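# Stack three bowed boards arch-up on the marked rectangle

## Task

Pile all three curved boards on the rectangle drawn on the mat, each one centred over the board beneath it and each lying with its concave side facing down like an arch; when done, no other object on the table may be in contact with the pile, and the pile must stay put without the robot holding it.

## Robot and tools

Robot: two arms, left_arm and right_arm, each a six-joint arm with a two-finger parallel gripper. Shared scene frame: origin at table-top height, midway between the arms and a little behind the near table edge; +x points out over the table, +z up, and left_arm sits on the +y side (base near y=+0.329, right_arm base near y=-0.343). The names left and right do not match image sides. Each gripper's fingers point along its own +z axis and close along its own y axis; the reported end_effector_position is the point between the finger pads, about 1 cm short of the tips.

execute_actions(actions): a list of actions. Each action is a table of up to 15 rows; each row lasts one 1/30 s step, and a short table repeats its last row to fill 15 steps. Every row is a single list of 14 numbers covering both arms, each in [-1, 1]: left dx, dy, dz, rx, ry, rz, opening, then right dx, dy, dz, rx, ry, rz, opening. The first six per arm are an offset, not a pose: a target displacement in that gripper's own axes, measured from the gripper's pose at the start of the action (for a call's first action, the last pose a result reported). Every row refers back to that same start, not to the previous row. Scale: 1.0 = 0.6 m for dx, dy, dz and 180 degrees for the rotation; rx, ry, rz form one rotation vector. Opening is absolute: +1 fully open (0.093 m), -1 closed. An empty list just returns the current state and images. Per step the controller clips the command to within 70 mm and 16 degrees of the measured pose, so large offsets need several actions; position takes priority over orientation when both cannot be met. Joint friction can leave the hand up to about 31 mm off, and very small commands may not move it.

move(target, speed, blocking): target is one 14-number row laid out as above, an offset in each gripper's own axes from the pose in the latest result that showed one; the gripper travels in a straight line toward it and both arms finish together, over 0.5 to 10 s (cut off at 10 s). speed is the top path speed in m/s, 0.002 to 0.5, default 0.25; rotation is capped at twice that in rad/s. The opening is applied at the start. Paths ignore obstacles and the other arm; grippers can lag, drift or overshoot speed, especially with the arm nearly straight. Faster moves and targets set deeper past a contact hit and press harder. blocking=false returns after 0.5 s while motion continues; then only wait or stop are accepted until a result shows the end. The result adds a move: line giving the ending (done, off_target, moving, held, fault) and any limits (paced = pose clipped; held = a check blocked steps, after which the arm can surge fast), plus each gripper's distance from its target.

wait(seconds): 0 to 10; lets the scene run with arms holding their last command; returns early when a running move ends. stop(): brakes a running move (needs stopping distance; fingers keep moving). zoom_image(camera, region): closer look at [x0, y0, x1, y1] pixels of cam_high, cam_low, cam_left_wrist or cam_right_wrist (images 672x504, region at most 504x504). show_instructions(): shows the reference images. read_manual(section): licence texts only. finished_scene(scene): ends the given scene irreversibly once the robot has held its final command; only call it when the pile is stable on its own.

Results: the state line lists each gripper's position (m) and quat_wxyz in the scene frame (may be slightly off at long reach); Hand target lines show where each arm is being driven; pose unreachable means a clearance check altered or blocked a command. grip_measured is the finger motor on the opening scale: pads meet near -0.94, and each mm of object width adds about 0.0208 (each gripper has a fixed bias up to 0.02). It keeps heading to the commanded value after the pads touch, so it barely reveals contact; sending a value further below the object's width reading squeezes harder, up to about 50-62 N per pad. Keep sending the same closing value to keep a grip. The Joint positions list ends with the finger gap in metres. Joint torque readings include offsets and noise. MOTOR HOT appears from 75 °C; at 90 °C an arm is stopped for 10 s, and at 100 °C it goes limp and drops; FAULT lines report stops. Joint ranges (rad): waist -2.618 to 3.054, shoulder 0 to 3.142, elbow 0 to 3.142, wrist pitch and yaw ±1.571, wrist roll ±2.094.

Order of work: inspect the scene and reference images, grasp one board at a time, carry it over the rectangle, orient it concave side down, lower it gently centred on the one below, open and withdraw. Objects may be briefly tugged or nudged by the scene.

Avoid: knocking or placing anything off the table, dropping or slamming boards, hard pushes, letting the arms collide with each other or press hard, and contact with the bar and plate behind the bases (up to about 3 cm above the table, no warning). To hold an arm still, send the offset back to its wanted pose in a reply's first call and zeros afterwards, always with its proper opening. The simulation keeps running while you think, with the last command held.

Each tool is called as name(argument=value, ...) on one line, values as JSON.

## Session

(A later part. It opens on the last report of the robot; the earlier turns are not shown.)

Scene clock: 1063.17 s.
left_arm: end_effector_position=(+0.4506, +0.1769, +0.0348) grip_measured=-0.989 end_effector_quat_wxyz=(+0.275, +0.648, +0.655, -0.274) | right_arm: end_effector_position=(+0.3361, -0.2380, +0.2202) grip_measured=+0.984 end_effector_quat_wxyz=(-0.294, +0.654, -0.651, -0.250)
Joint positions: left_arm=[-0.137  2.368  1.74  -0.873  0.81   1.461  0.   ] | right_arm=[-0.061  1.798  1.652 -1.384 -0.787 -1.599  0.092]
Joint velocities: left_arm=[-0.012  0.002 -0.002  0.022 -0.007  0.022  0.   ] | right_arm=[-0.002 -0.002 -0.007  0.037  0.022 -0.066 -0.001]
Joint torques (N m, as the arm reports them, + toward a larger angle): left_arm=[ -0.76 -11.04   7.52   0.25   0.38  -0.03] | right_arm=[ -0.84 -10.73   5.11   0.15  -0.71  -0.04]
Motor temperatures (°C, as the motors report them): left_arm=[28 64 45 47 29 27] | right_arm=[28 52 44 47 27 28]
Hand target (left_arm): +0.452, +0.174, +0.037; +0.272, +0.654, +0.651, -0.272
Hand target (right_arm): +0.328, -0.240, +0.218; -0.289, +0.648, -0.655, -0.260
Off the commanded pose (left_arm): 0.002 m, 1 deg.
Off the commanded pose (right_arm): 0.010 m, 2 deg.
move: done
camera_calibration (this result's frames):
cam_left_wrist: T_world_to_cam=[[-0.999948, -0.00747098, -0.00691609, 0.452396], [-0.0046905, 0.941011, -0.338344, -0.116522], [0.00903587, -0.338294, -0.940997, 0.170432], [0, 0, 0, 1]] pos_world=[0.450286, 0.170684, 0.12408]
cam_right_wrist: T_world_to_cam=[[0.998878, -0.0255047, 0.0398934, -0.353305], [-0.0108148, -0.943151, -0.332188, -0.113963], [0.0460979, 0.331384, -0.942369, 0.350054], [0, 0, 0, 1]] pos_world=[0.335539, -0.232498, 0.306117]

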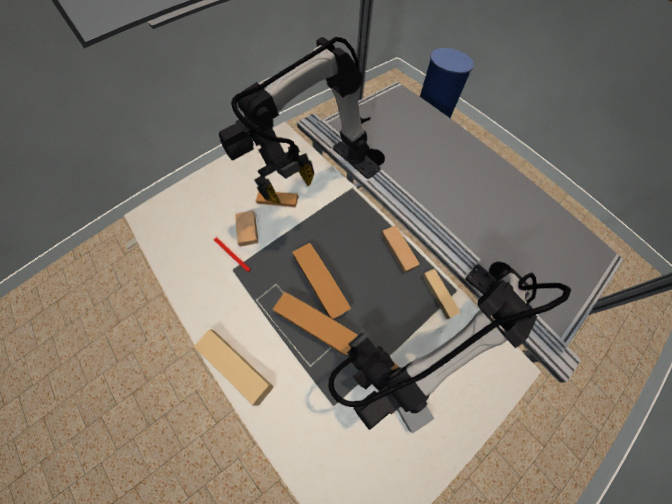

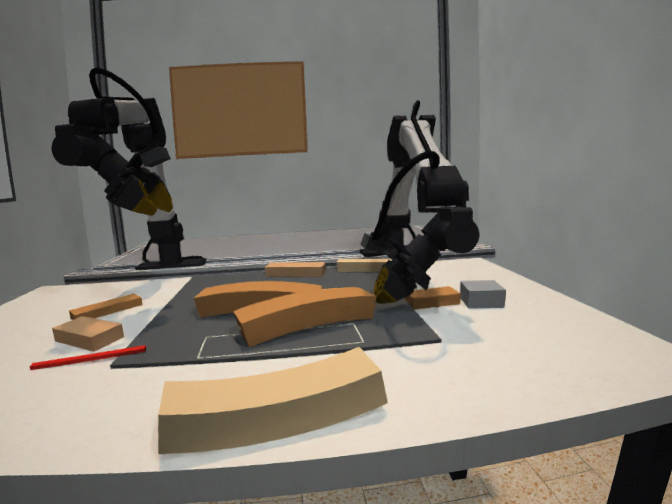

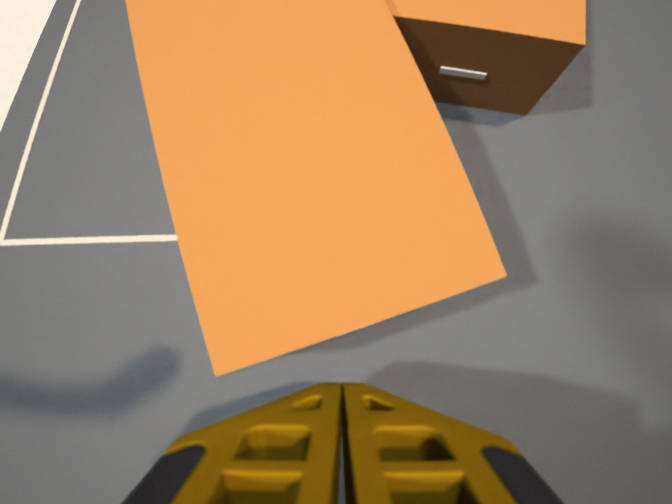

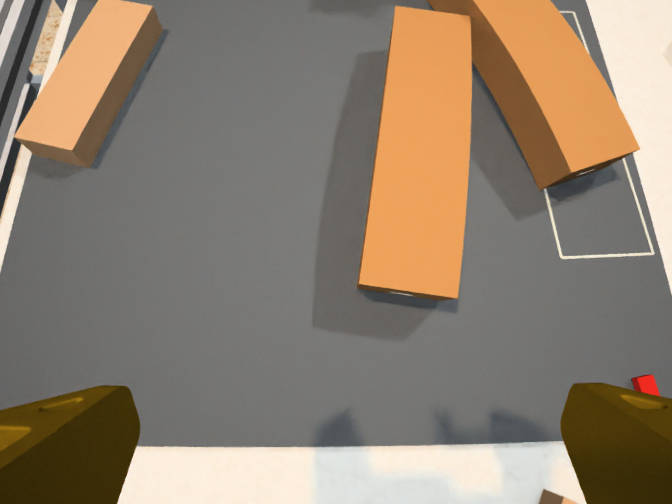

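move(target=[-0.151,0.075,0.167,0,0,0,-1,0,0,0,0,0,0,1], speed=0.06)

Scene clock: 1069.10 s.
left_arm: end_effector_position=(+0.4924, +0.0925, +0.0327) grip_measured=-0.989 end_effector_quat_wxyz=(+0.237, +0.622, +0.699, -0.262) | right_arm: end_effector_position=(+0.3360, -0.2380, +0.2202) grip_measured=+0.984 end_effector_quat_wxyz=(-0.294, +0.654, -0.651, -0.250)
Joint positions: left_arm=[-0.318  2.558  2.119 -0.913  0.709  1.126  0.   ] | right_arm=[-0.061  1.798  1.652 -1.384 -0.787 -1.6    0.092]
Joint velocities: left_arm=[ 0.007  0.007  0.007  0.051  0.007 -0.007  0.   ] | right_arm=[-0.007 -0.017  0.002 -0.022  0.022  0.037 -0.001]
Joint torques (N m, as the arm reports them, + toward a larger angle): left_arm=[ -5.88 -10.46   8.03   1.44   0.92  -0.13] | right_arm=[-0.07 -9.76  6.93  0.36 -0.65  0.03]
Motor temperatures (°C, as the motors report them): left_arm=[29 66 45 46 29 27] | right_arm=[28 52 43 47 27 28]
Hand target (left_arm): +0.492, +0.046, +0.032; +0.272, +0.649, +0.655, -0.275
Hand target (right_arm): +0.336, -0.238, +0.220; -0.294, +0.654, -0.651, -0.250
Off the commanded pose (left_arm): 0.050 m, 7 deg.
Off the commanded pose (right_arm): 0.000 m, 0 deg.
move: off_target (left_arm)
camera_calibration (this result's frames):
cam_left_wrist: T_world_to_cam=[[-0.994489, -0.0848755, 0.0615426, 0.495699], [-0.0981882, 0.959794, -0.262973, 0.00415803], [-0.0367483, -0.267567, -0.962838, 0.156229], [0, 0, 0, 1]] pos_world=[0.499116, 0.0798835, 0.12101]
cam_right_wrist: T_world_to_cam=[[0.998886, -0.0249666, 0.0400544, -0.353141], [-0.0102544, -0.943166, -0.332164, -0.114159], [0.0460709, 0.331383, -0.942371, 0.350063], [0, 0, 0, 1]] pos_world=[0.335449, -0.232493, 0.306114]

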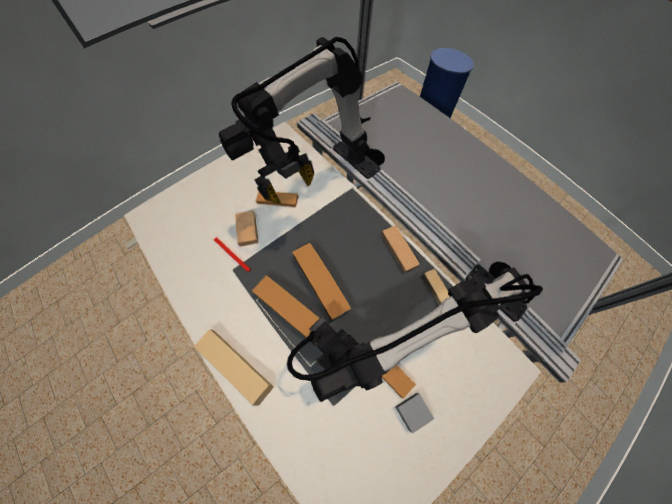

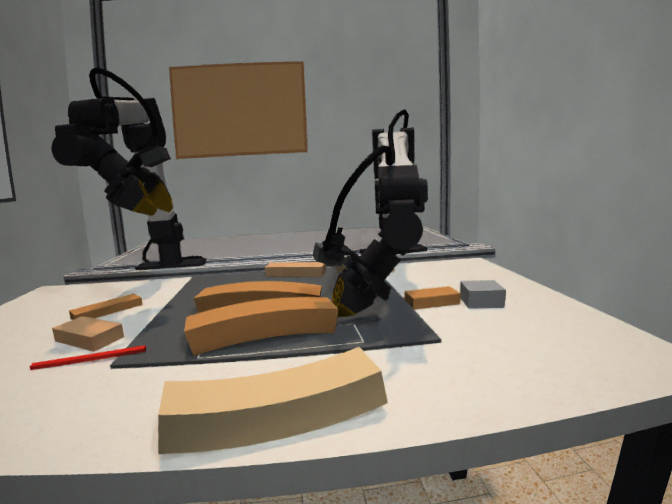

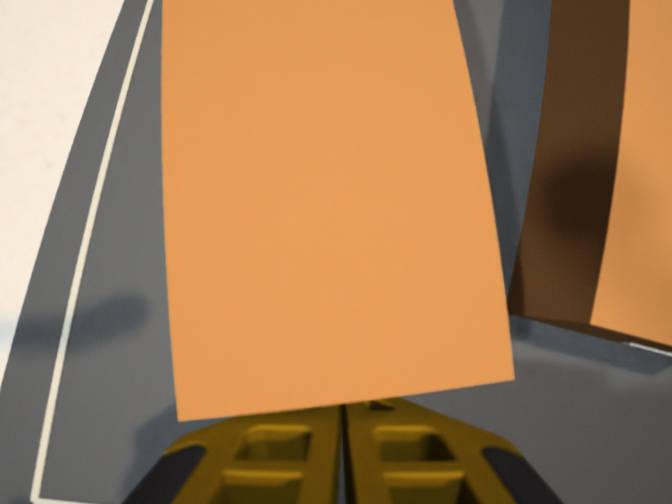

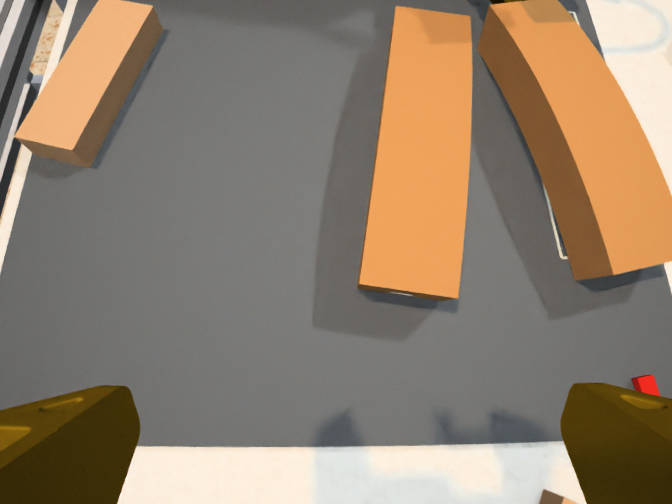

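move(target=[0,-0.15,-0.3,0,0,0,-1,0,0.1,0,0,0,0,1], speed=0.2)

move(target=[0,-0.2,0,-0.108,-0.381,-0.581,0.7,0,0,0,0,0,0,1], speed=0.3)

wait(seconds=10)

wait(seconds=10)

wait(seconds=10)

Scene clock: 1075.30 s.
left_arm: end_effector_position=(+0.4068, +0.2010, +0.1722) grip_measured=-0.989 end_effector_quat_wxyz=(+0.240, +0.626, +0.697, -0.255) | right_arm: end_effector_position=(+0.2789, -0.2357, +0.2195) grip_measured=+0.984 end_effector_quat_wxyz=(-0.291, +0.654, -0.651, -0.253)
Joint positions: left_arm=[-0.104  2.072  1.85  -1.306  0.73   1.412  0.   ] | right_arm=[-0.061  1.584  1.408 -1.363 -0.787 -1.603  0.092]
Joint velocities: left_arm=[-0.002 -0.007 -0.017  0.037 -0.037 -0.022  0.   ] | right_arm=[-0.017  0.007 -0.017  0.007  0.022  0.022  0.001]
Joint torques (N m, as the arm reports them, + toward a larger angle): left_arm=[  0.56 -10.57   5.23   0.22   0.49  -0.08] | right_arm=[-0.81 -8.43  5.06  0.46 -0.6  -0.06]
Motor temperatures (°C, as the motors report them): left_arm=[29 68 46 46 29 27] | right_arm=[28 52 43 46 27 28]
Hand target (left_arm): +0.401, +0.203, +0.173; +0.237, +0.622, +0.698, -0.263
Hand target (right_arm): +0.276, -0.237, +0.217; -0.294, +0.654, -0.651, -0.250
Off the commanded pose (left_arm): 0.006 m, 1 deg.
Off the commanded pose (right_arm): 0.004 m, 0 deg.
move: done
camera_calibration (this result's frames):
cam_left_wrist: T_world_to_cam=[[-0.995545, -0.0826927, 0.0452895, 0.414056], [-0.0916582, 0.961408, -0.259411, -0.0752369], [-0.0220903, -0.262406, -0.964705, 0.309695], [0, 0, 0, 1]] pos_world=[0.412157, 0.187839, 0.260495]
cam_right_wrist: T_world_to_cam=[[0.999193, -0.0227865, 0.0330751, -0.294053], [-0.0105084, -0.94312, -0.332288, -0.112719], [0.0387654, 0.331672, -0.942598, 0.353385], [0, 0, 0, 1]] pos_world=[0.278932, -0.230216, 0.305371]

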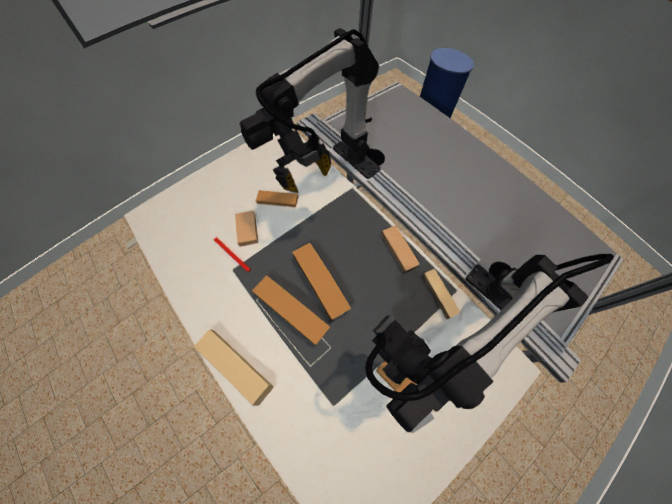

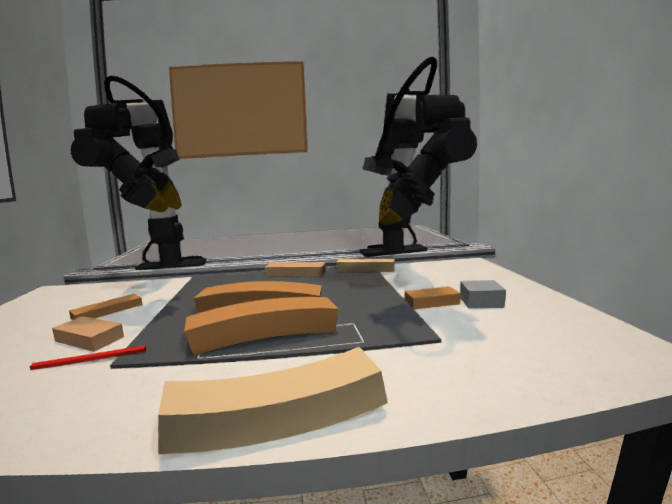

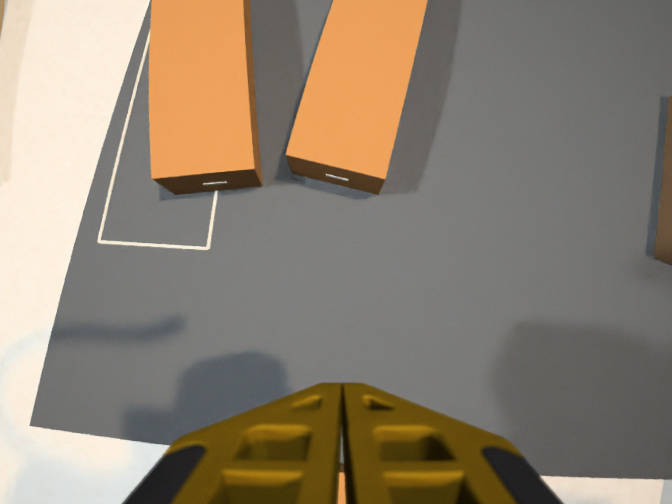

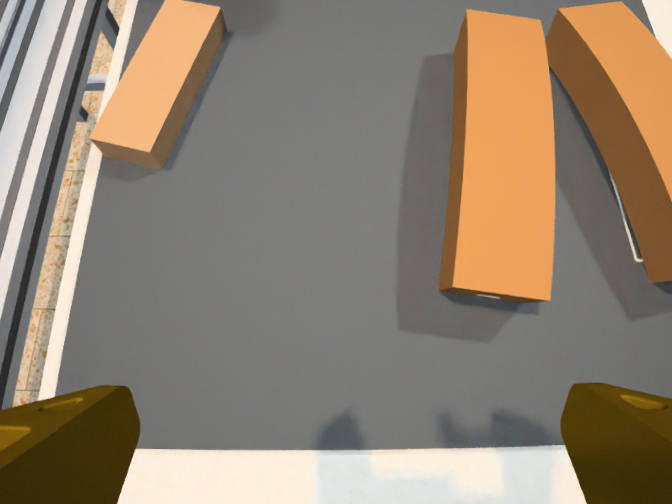

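Scene clock: 1079.73 s.
left_arm: end_effector_position=(+0.2914, +0.1918, +0.1790) grip_measured=+0.698 end_effector_quat_wxyz=(+0.348, -0.388, +0.693, -0.498) | right_arm: end_effector_position=(+0.2789, -0.2357, +0.2195) grip_measured=+0.984 end_effector_quat_wxyz=(-0.291, +0.654, -0.651, -0.253)
Joint positions: left_arm=[-0.487  0.874  0.249  0.361  0.038 -1.477  0.079] | right_arm=[-0.061  1.584  1.408 -1.363 -0.787 -1.603  0.092]
Joint velocities: left_arm=[ 0.022  0.002 -0.022  0.007 -0.051 -0.007 -0.   ] | right_arm=[-0.022  0.002  0.017  0.051  0.066 -0.037  0.001]
Joint torques (N m, as the arm reports them, + toward a larger angle): left_arm=[-1.1  -2.44  6.37  1.8  -0.17 -0.09] | right_arm=[-0.16 -7.57  6.72  0.32 -0.61  0.04]
Motor temperatures (°C, as the motors report them): left_arm=[29 67 45 46 29 27] | right_arm=[28 51 43 45 27 28]
Hand target (left_arm): +0.288, +0.191, +0.176; +0.345, -0.390, +0.694, -0.497
Hand target (right_arm): +0.279, -0.236, +0.220; -0.291, +0.654, -0.651, -0.253
Off the commanded pose (left_arm): 0.004 m, 1 deg.
Off the commanded pose (right_arm): 0.000 m, 0 deg.
move: done
camera_calibration (this result's frames):
cam_left_wrist: T_world_to_cam=[[0.190471, -0.212854, 0.958339, -0.186008], [-0.79234, -0.60968, 0.0220648, 0.379945], [0.579584, -0.763534, -0.284779, 0.110417], [0, 0, 0, 1]] pos_world=[0.272479, 0.27636, 0.20132]
cam_right_wrist: T_world_to_cam=[[0.999193, -0.0227865, 0.0330751, -0.294053], [-0.0105084, -0.94312, -0.332288, -0.112719], [0.0387654, 0.331672, -0.942598, 0.353385], [0, 0, 0, 1]] pos_world=[0.278932, -0.230216, 0.305371]

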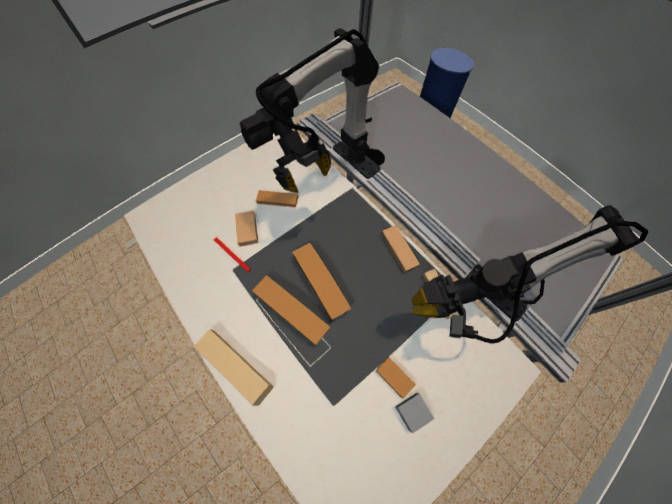

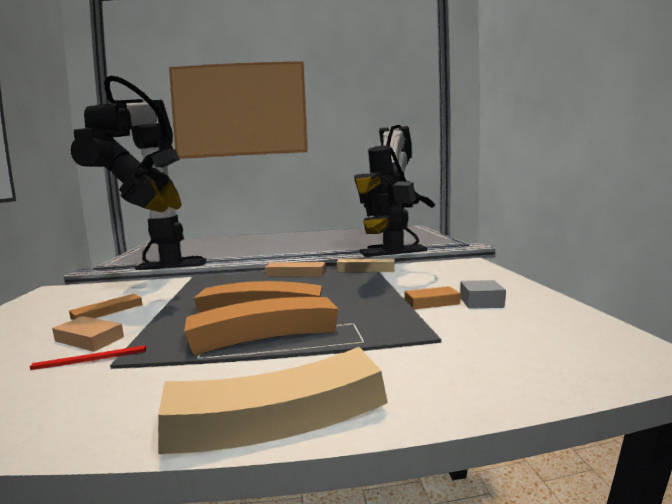

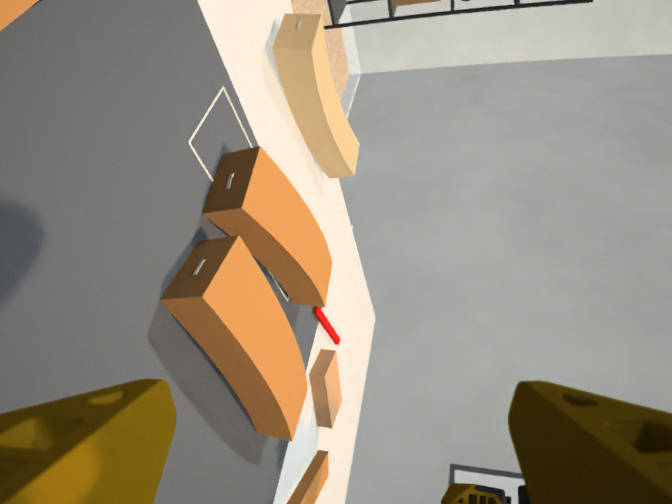

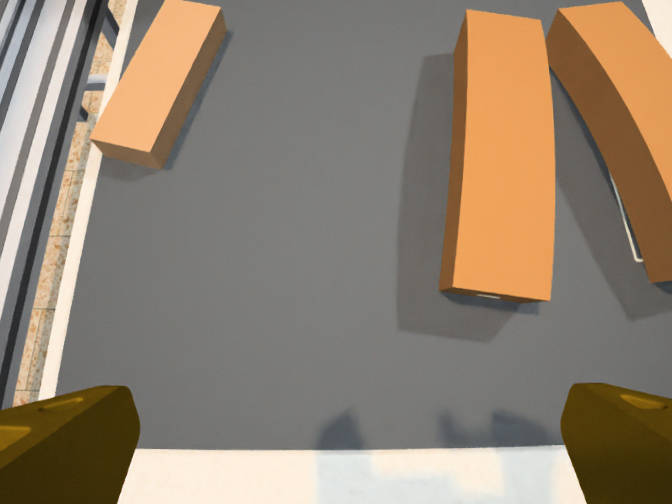

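Scene clock: 1089.73 s.
left_arm: end_effector_position=(+0.2916, +0.1922, +0.1788) grip_measured=+0.698 end_effector_quat_wxyz=(+0.348, -0.389, +0.693, -0.498) | right_arm: end_effector_position=(+0.2789, -0.2357, +0.2195) grip_measured=+0.984 end_effector_quat_wxyz=(-0.291, +0.654, -0.651, -0.253)
Joint positions: left_arm=[-0.487  0.874  0.249  0.361  0.036 -1.479  0.079] | right_arm=[-0.061  1.584  1.408 -1.363 -0.787 -1.603  0.092]
Joint velocities: left_arm=[ 0.002 -0.002 -0.027 -0.066  0.037  0.007 -0.   ] | right_arm=[-0.012 -0.007  0.002 -0.051 -0.007  0.037  0.001]
Joint torques (N m, as the arm reports them, + toward a larger angle): left_arm=[-0.97 -2.59  6.4   1.81 -0.18 -0.11] | right_arm=[-0.13 -7.48  6.69  0.28 -0.63  0.05]
Motor temperatures (°C, as the motors report them): left_arm=[29 64 45 47 29 27] | right_arm=[28 50 43 45 27 28]
Hand target (left_arm): +0.288, +0.191, +0.176; +0.345, -0.390, +0.694, -0.497
Hand target (right_arm): +0.279, -0.236, +0.220; -0.291, +0.654, -0.651, -0.253
Off the commanded pose (left_arm): 0.004 m, 1 deg.
Off the commanded pose (right_arm): 0.000 m, 0 deg.
wait: 10.00 s; at rest by 0.17 s
camera_calibration (this result's frames):
cam_left_wrist: T_world_to_cam=[[0.192048, -0.211888, 0.958239, -0.186412], [-0.790716, -0.611743, 0.0232041, 0.379993], [0.581279, -0.762151, -0.285027, 0.10986], [0, 0, 0, 1]] pos_world=[0.272407, 0.27669, 0.201123]
cam_right_wrist: T_world_to_cam=[[0.999193, -0.0227865, 0.0330751, -0.294053], [-0.0105084, -0.94312, -0.332288, -0.112719], [0.0387654, 0.331672, -0.942598, 0.353385], [0, 0, 0, 1]] pos_world=[0.278932, -0.230216, 0.305371]

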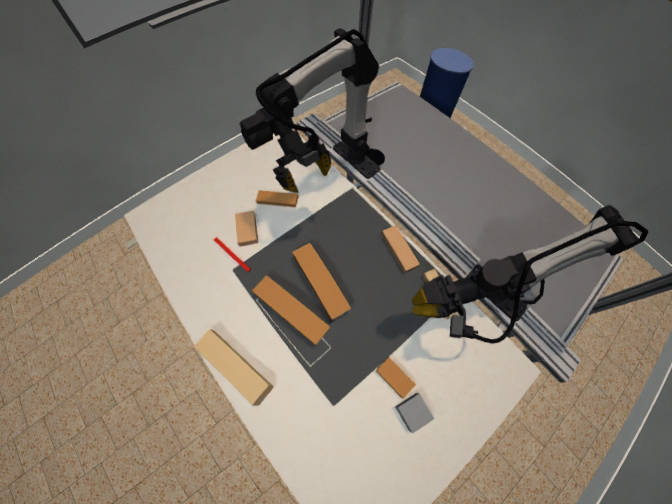

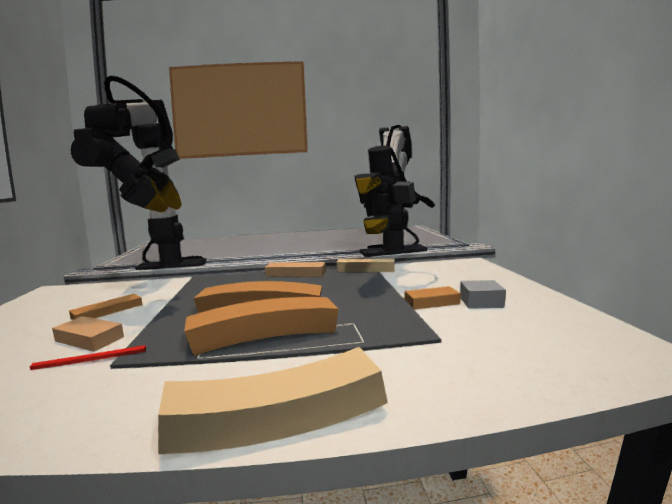

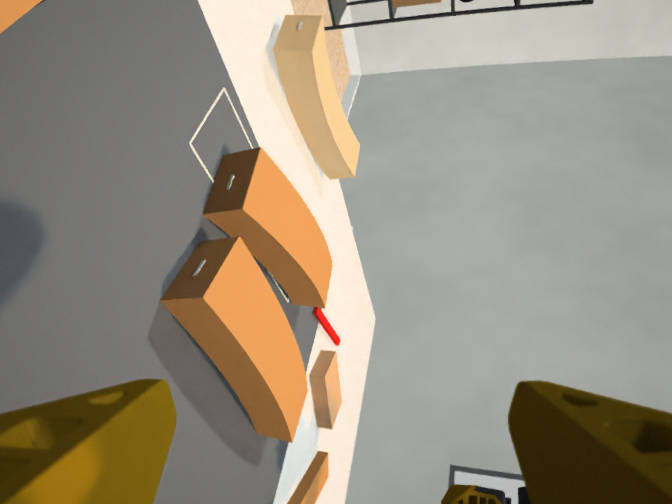

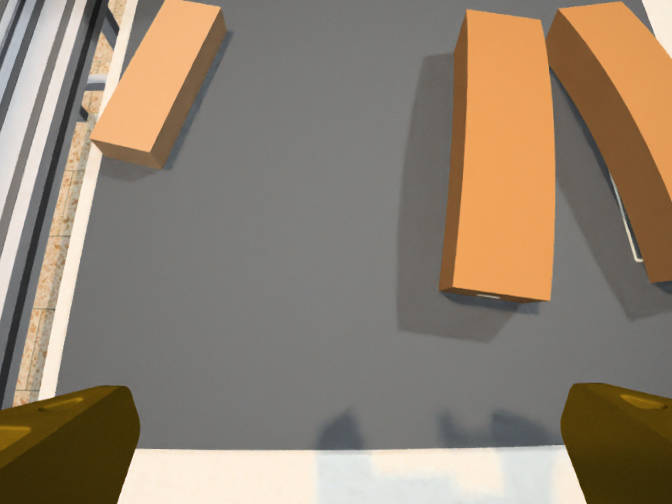

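Scene clock: 1099.73 s.
left_arm: end_effector_position=(+0.2916, +0.1922, +0.1788) grip_measured=+0.698 end_effector_quat_wxyz=(+0.348, -0.389, +0.693, -0.498) | right_arm: end_effector_position=(+0.2789, -0.2357, +0.2195) grip_measured=+0.984 end_effector_quat_wxyz=(-0.291, +0.654, -0.651, -0.253)
Joint positions: left_arm=[-0.487  0.874  0.249  0.361  0.036 -1.479  0.079] | right_arm=[-0.061  1.584  1.408 -1.363 -0.787 -1.603  0.092]
Joint velocities: left_arm=[-0.002 -0.017  0.012  0.007  0.022 -0.022 -0.   ] | right_arm=[ 0.007 -0.002 -0.007 -0.037 -0.007 -0.037  0.001]
Joint torques (N m, as the arm reports them, + toward a larger angle): left_arm=[-0.97 -2.4   6.42  1.75 -0.19 -0.13] | right_arm=[-0.08 -7.45  7.03  0.29 -0.6  -0.04]
Motor temperatures (°C, as the motors report them): left_arm=[29 61 45 48 29 27] | right_arm=[28 49 42 44 27 28]
Hand target (left_arm): +0.288, +0.191, +0.176; +0.345, -0.390, +0.694, -0.497
Hand target (right_arm): +0.279, -0.236, +0.220; -0.291, +0.654, -0.651, -0.253
Off the commanded pose (left_arm): 0.004 m, 1 deg.
Off the commanded pose (right_arm): 0.000 m, 0 deg.
wait: 10.00 s; at rest by 0.17 s
camera_calibration (this result's frames):
cam_left_wrist: T_world_to_cam=[[0.192048, -0.211888, 0.958239, -0.186412], [-0.790716, -0.611743, 0.0232041, 0.379993], [0.581279, -0.762151, -0.285027, 0.10986], [0, 0, 0, 1]] pos_world=[0.272407, 0.27669, 0.201123]
cam_right_wrist: T_world_to_cam=[[0.999193, -0.0227865, 0.0330751, -0.294053], [-0.0105084, -0.94312, -0.332288, -0.112719], [0.0387654, 0.331672, -0.942598, 0.353385], [0, 0, 0, 1]] pos_world=[0.278932, -0.230216, 0.305371]

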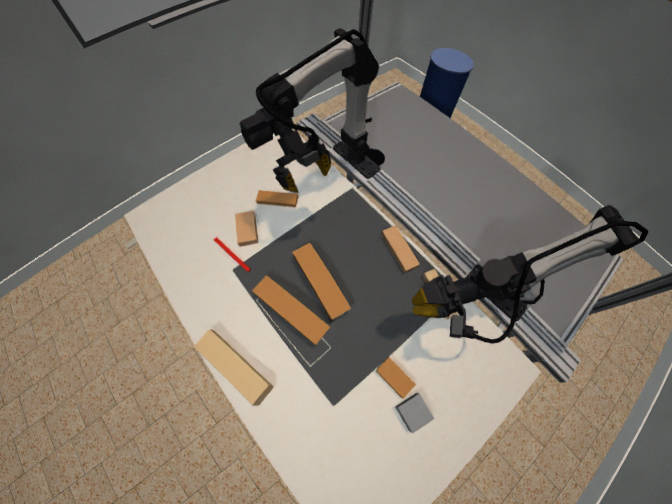

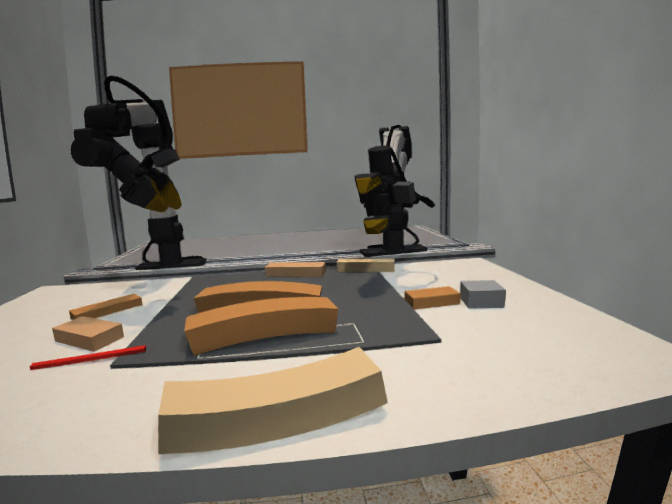

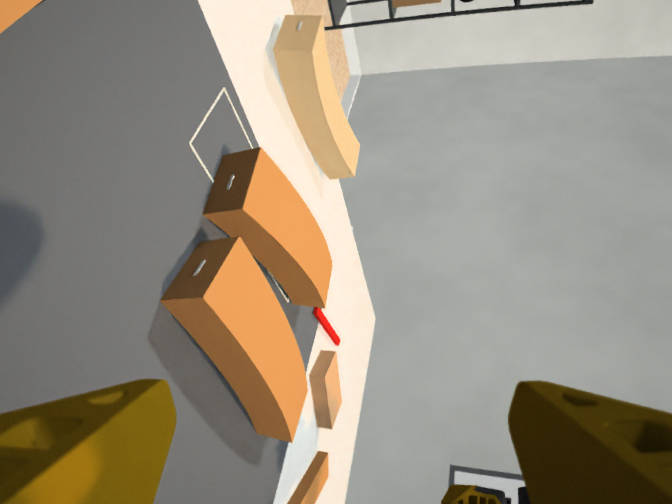

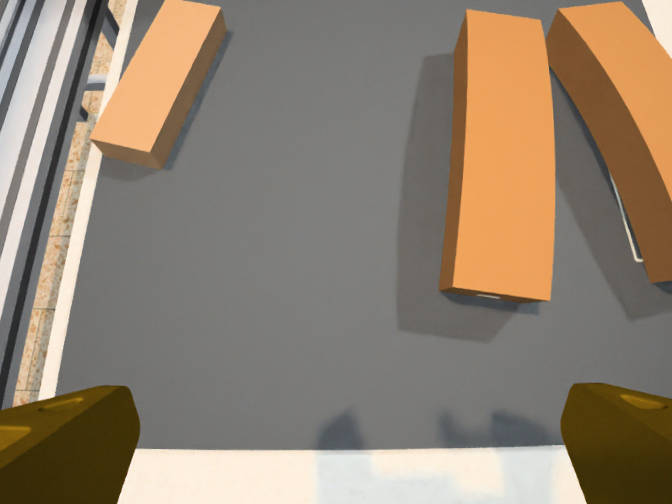

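Scene clock: 1109.73 s.
left_arm: end_effector_position=(+0.2916, +0.1922, +0.1788) grip_measured=+0.698 end_effector_quat_wxyz=(+0.348, -0.389, +0.693, -0.498) | right_arm: end_effector_position=(+0.2789, -0.2357, +0.2195) grip_measured=+0.984 end_effector_quat_wxyz=(-0.291, +0.654, -0.651, -0.253)
Joint positions: left_arm=[-0.487  0.874  0.249  0.361  0.036 -1.479  0.079] | right_arm=[-0.061  1.584  1.408 -1.363 -0.787 -1.603  0.092]
Joint velocities: left_arm=[-0.002 -0.012  0.002  0.007 -0.081  0.037  0.   ] | right_arm=[ 0.007 -0.012 -0.007  0.022  0.007 -0.037 -0.   ]
Joint torques (N m, as the arm reports them, + toward a larger angle): left_arm=[-0.97 -2.34  6.39  1.8  -0.17 -0.07] | right_arm=[-0.25 -7.34  6.85  0.31 -0.58 -0.01]
Motor temperatures (°C, as the motors report them): left_arm=[29 59 46 48 29 27] | right_arm=[28 48 42 43 27 28]
Hand target (left_arm): +0.288, +0.191, +0.176; +0.345, -0.390, +0.694, -0.497
Hand target (right_arm): +0.279, -0.236, +0.220; -0.291, +0.654, -0.651, -0.253
Off the commanded pose (left_arm): 0.004 m, 1 deg.
Off the commanded pose (right_arm): 0.000 m, 0 deg.
wait: 10.00 s; at rest by 0.17 s
camera_calibration (this result's frames):
cam_left_wrist: T_world_to_cam=[[0.192048, -0.211888, 0.958239, -0.186412], [-0.790716, -0.611743, 0.0232041, 0.379993], [0.581279, -0.762151, -0.285027, 0.10986], [0, 0, 0, 1]] pos_world=[0.272407, 0.27669, 0.201123]
cam_right_wrist: T_world_to_cam=[[0.999193, -0.0227865, 0.0330751, -0.294053], [-0.0105084, -0.94312, -0.332288, -0.112719], [0.0387654, 0.331672, -0.942598, 0.353385], [0, 0, 0, 1]] pos_world=[0.278932, -0.230216, 0.305371]

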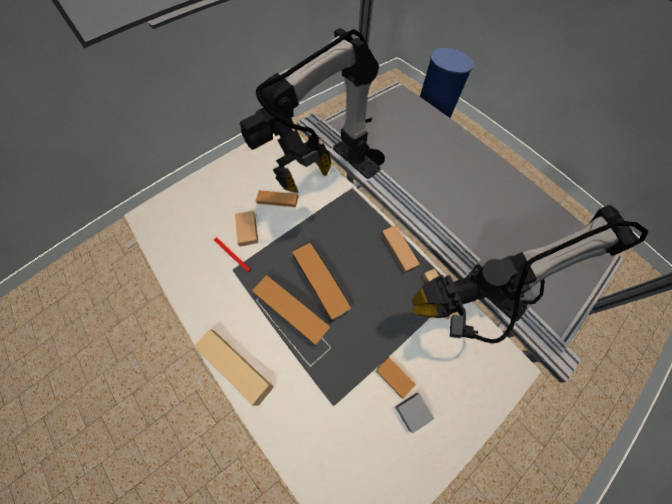

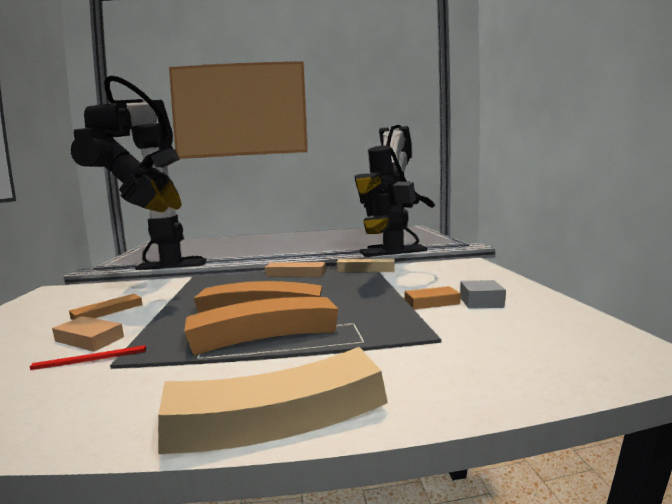

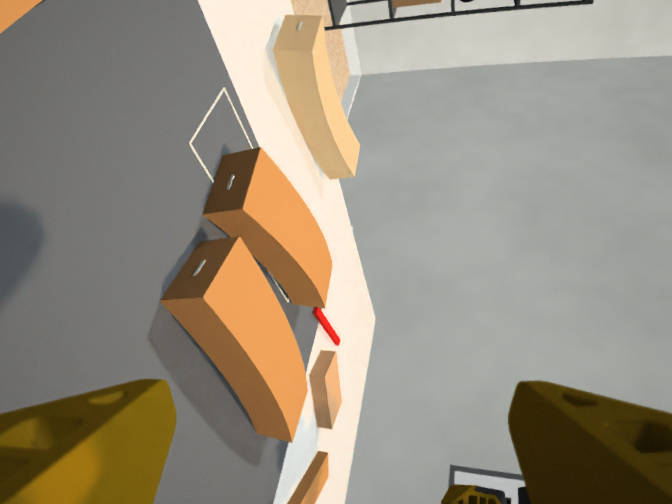

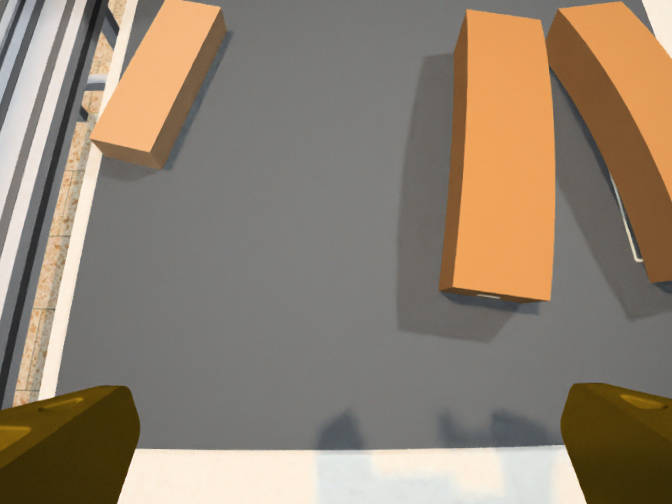

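move(target=[-0.139,-0.023,0.573,0,0,0,0.7,0,0,0,0,0,0,1], speed=0.2)

move(target=[0.006,0.068,0.017,0,0,0,0.7,0,0,0,0,0,0,1], speed=0.08)

Scene clock: 1117.33 s.
left_arm: end_effector_position=(+0.6235, +0.1113, +0.1075) grip_measured=+0.698 end_effector_quat_wxyz=(+0.342, -0.390, +0.695, -0.497) | right_arm: end_effector_position=(+0.2789, -0.2357, +0.2195) grip_measured=+0.984 end_effector_quat_wxyz=(-0.291, +0.654, -0.651, -0.253)
Joint positions: left_arm=[-0.366  2.403  1.574  0.551  0.16  -1.451  0.079] | right_arm=[-0.061  1.584  1.408 -1.363 -0.787 -1.603  0.092]
Joint velocities: left_arm=[ 0.017  0.002 -0.017 -0.022  0.022  0.037 -0.001] | right_arm=[-0.017 -0.007 -0.007 -0.022  0.022 -0.051  0.001]
Joint torques (N m, as the arm reports them, + toward a larger angle): left_arm=[  0.96 -12.52   8.5    1.78  -0.01  -0.01] | right_arm=[-0.22 -7.36  6.79  0.34 -0.62 -0.03]
Motor temperatures (°C, as the motors report them): left_arm=[29 59 46 48 29 27] | right_arm=[28 48 42 43 27 28]
Hand target (left_arm): +0.630, +0.118, +0.114; +0.348, -0.389, +0.692, -0.498
Hand target (right_arm): +0.279, -0.236, +0.220; -0.291, +0.654, -0.651, -0.253
Off the commanded pose (left_arm): 0.011 m, 1 deg.
Off the commanded pose (right_arm): 0.000 m, 0 deg.
move: off_target (left_arm)
camera_calibration (this result's frames):
cam_left_wrist: T_world_to_cam=[[0.20203, -0.21042, 0.956508, -0.205116], [-0.793455, -0.607684, 0.0339081, 0.594766], [0.574119, -0.765796, -0.289729, -0.159687], [0, 0, 0, 1]] pos_world=[0.605039, 0.195981, 0.129761]
cam_right_wrist: T_world_to_cam=[[0.999193, -0.0227865, 0.0330751, -0.294053], [-0.0105084, -0.94312, -0.332288, -0.112719], [0.0387654, 0.331672, -0.942598, 0.353385], [0, 0, 0, 1]] pos_world=[0.278932, -0.230216, 0.305371]

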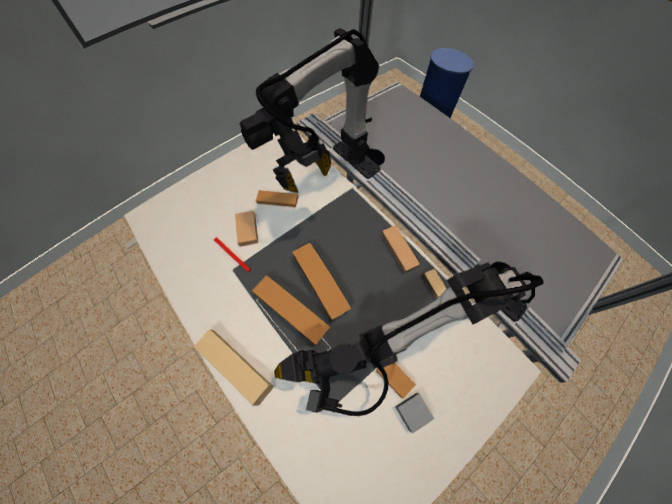

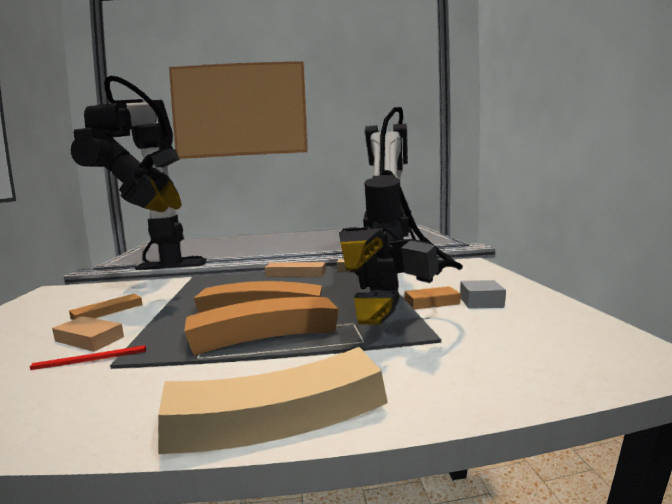

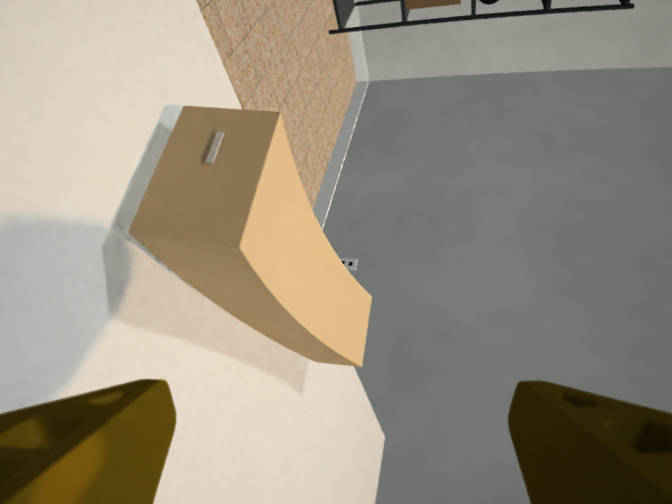

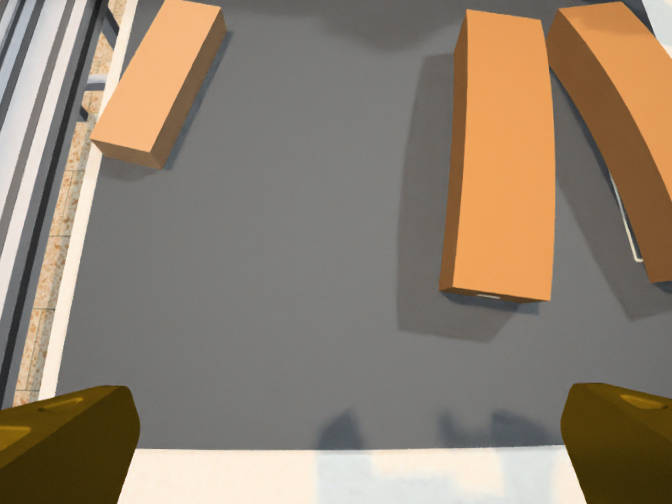

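Scene clock: 1118.27 s.
left_arm: end_effector_position=(+0.6249, +0.1115, +0.0690) grip_measured=+0.698 end_effector_quat_wxyz=(+0.340, -0.392, +0.697, -0.495) | right_arm: end_effector_position=(+0.2789, -0.2357, +0.2195) grip_measured=+0.984 end_effector_quat_wxyz=(-0.291, +0.654, -0.651, -0.253)
Joint positions: left_arm=[-0.366  2.492  1.574  0.632  0.16  -1.451  0.079] | right_arm=[-0.061  1.584  1.408 -1.363 -0.787 -1.603  0.092]
Joint velocities: left_arm=[-0.002 -0.017  0.002  0.022  0.037 -0.007  0.   ] | right_arm=[-0.002  0.007  0.017 -0.051 -0.022  0.022  0.   ]
Joint torques (N m, as the arm reports them, + toward a larger angle): left_arm=[ -0.12 -12.59   5.05   2.09  -0.1   -0.05] | right_arm=[-0.14 -7.21  6.75  0.35 -0.59 -0.04]
Motor temperatures (°C, as the motors report them): left_arm=[29 59 46 49 29 27] | right_arm=[28 48 42 43 27 28]
Hand target (left_arm): +0.622, +0.112, +0.066; +0.342, -0.390, +0.695, -0.497
Hand target (right_arm): +0.279, -0.236, +0.220; -0.291, +0.654, -0.651, -0.253
Off the commanded pose (left_arm): 0.005 m, 1 deg.
Off the commanded pose (right_arm): 0.000 m, 0 deg.
move: done
camera_calibration (this result's frames):
cam_left_wrist: T_world_to_cam=[[0.210081, -0.212823, 0.954239, -0.173194], [-0.793064, -0.607887, 0.0390206, 0.596714], [0.571765, -0.764971, -0.296488, -0.169592], [0, 0, 0, 1]] pos_world=[0.606584, 0.196142, 0.0917023]
cam_right_wrist: T_world_to_cam=[[0.999193, -0.0227865, 0.0330751, -0.294053], [-0.0105084, -0.94312, -0.332288, -0.112719], [0.0387654, 0.331672, -0.942598, 0.353385], [0, 0, 0, 1]] pos_world=[0.278932, -0.230216, 0.305371]

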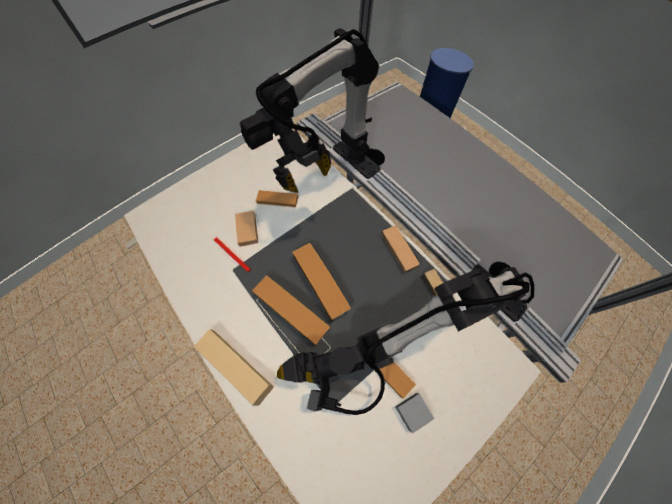

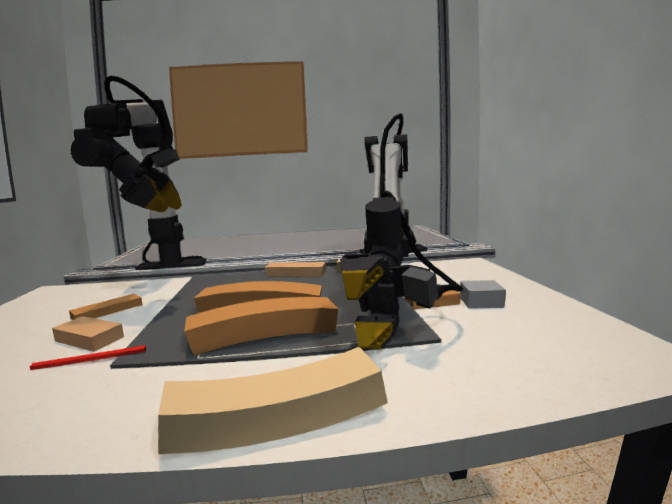

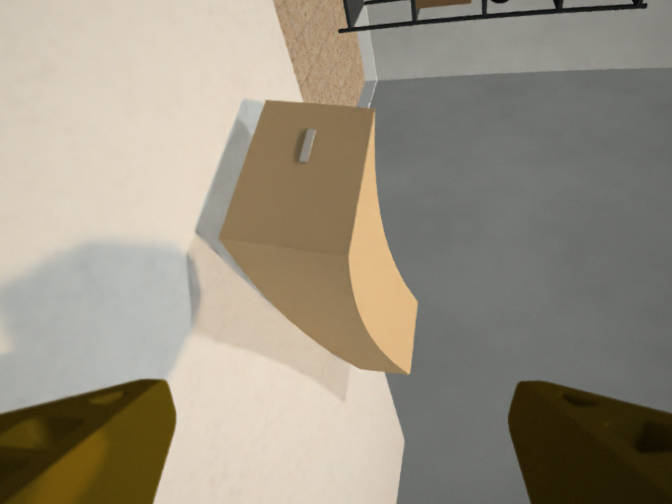

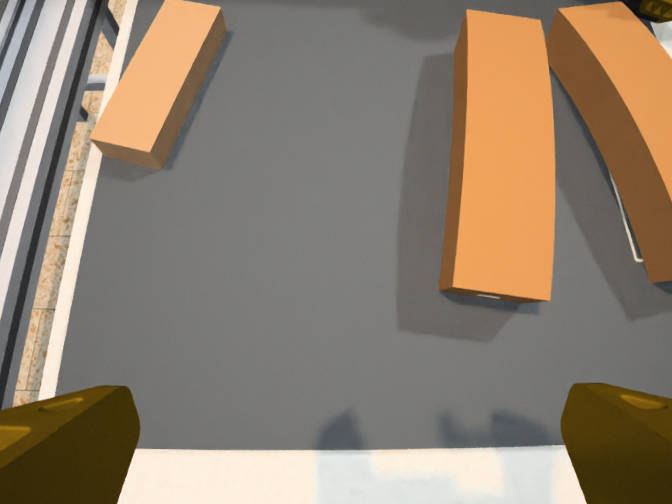

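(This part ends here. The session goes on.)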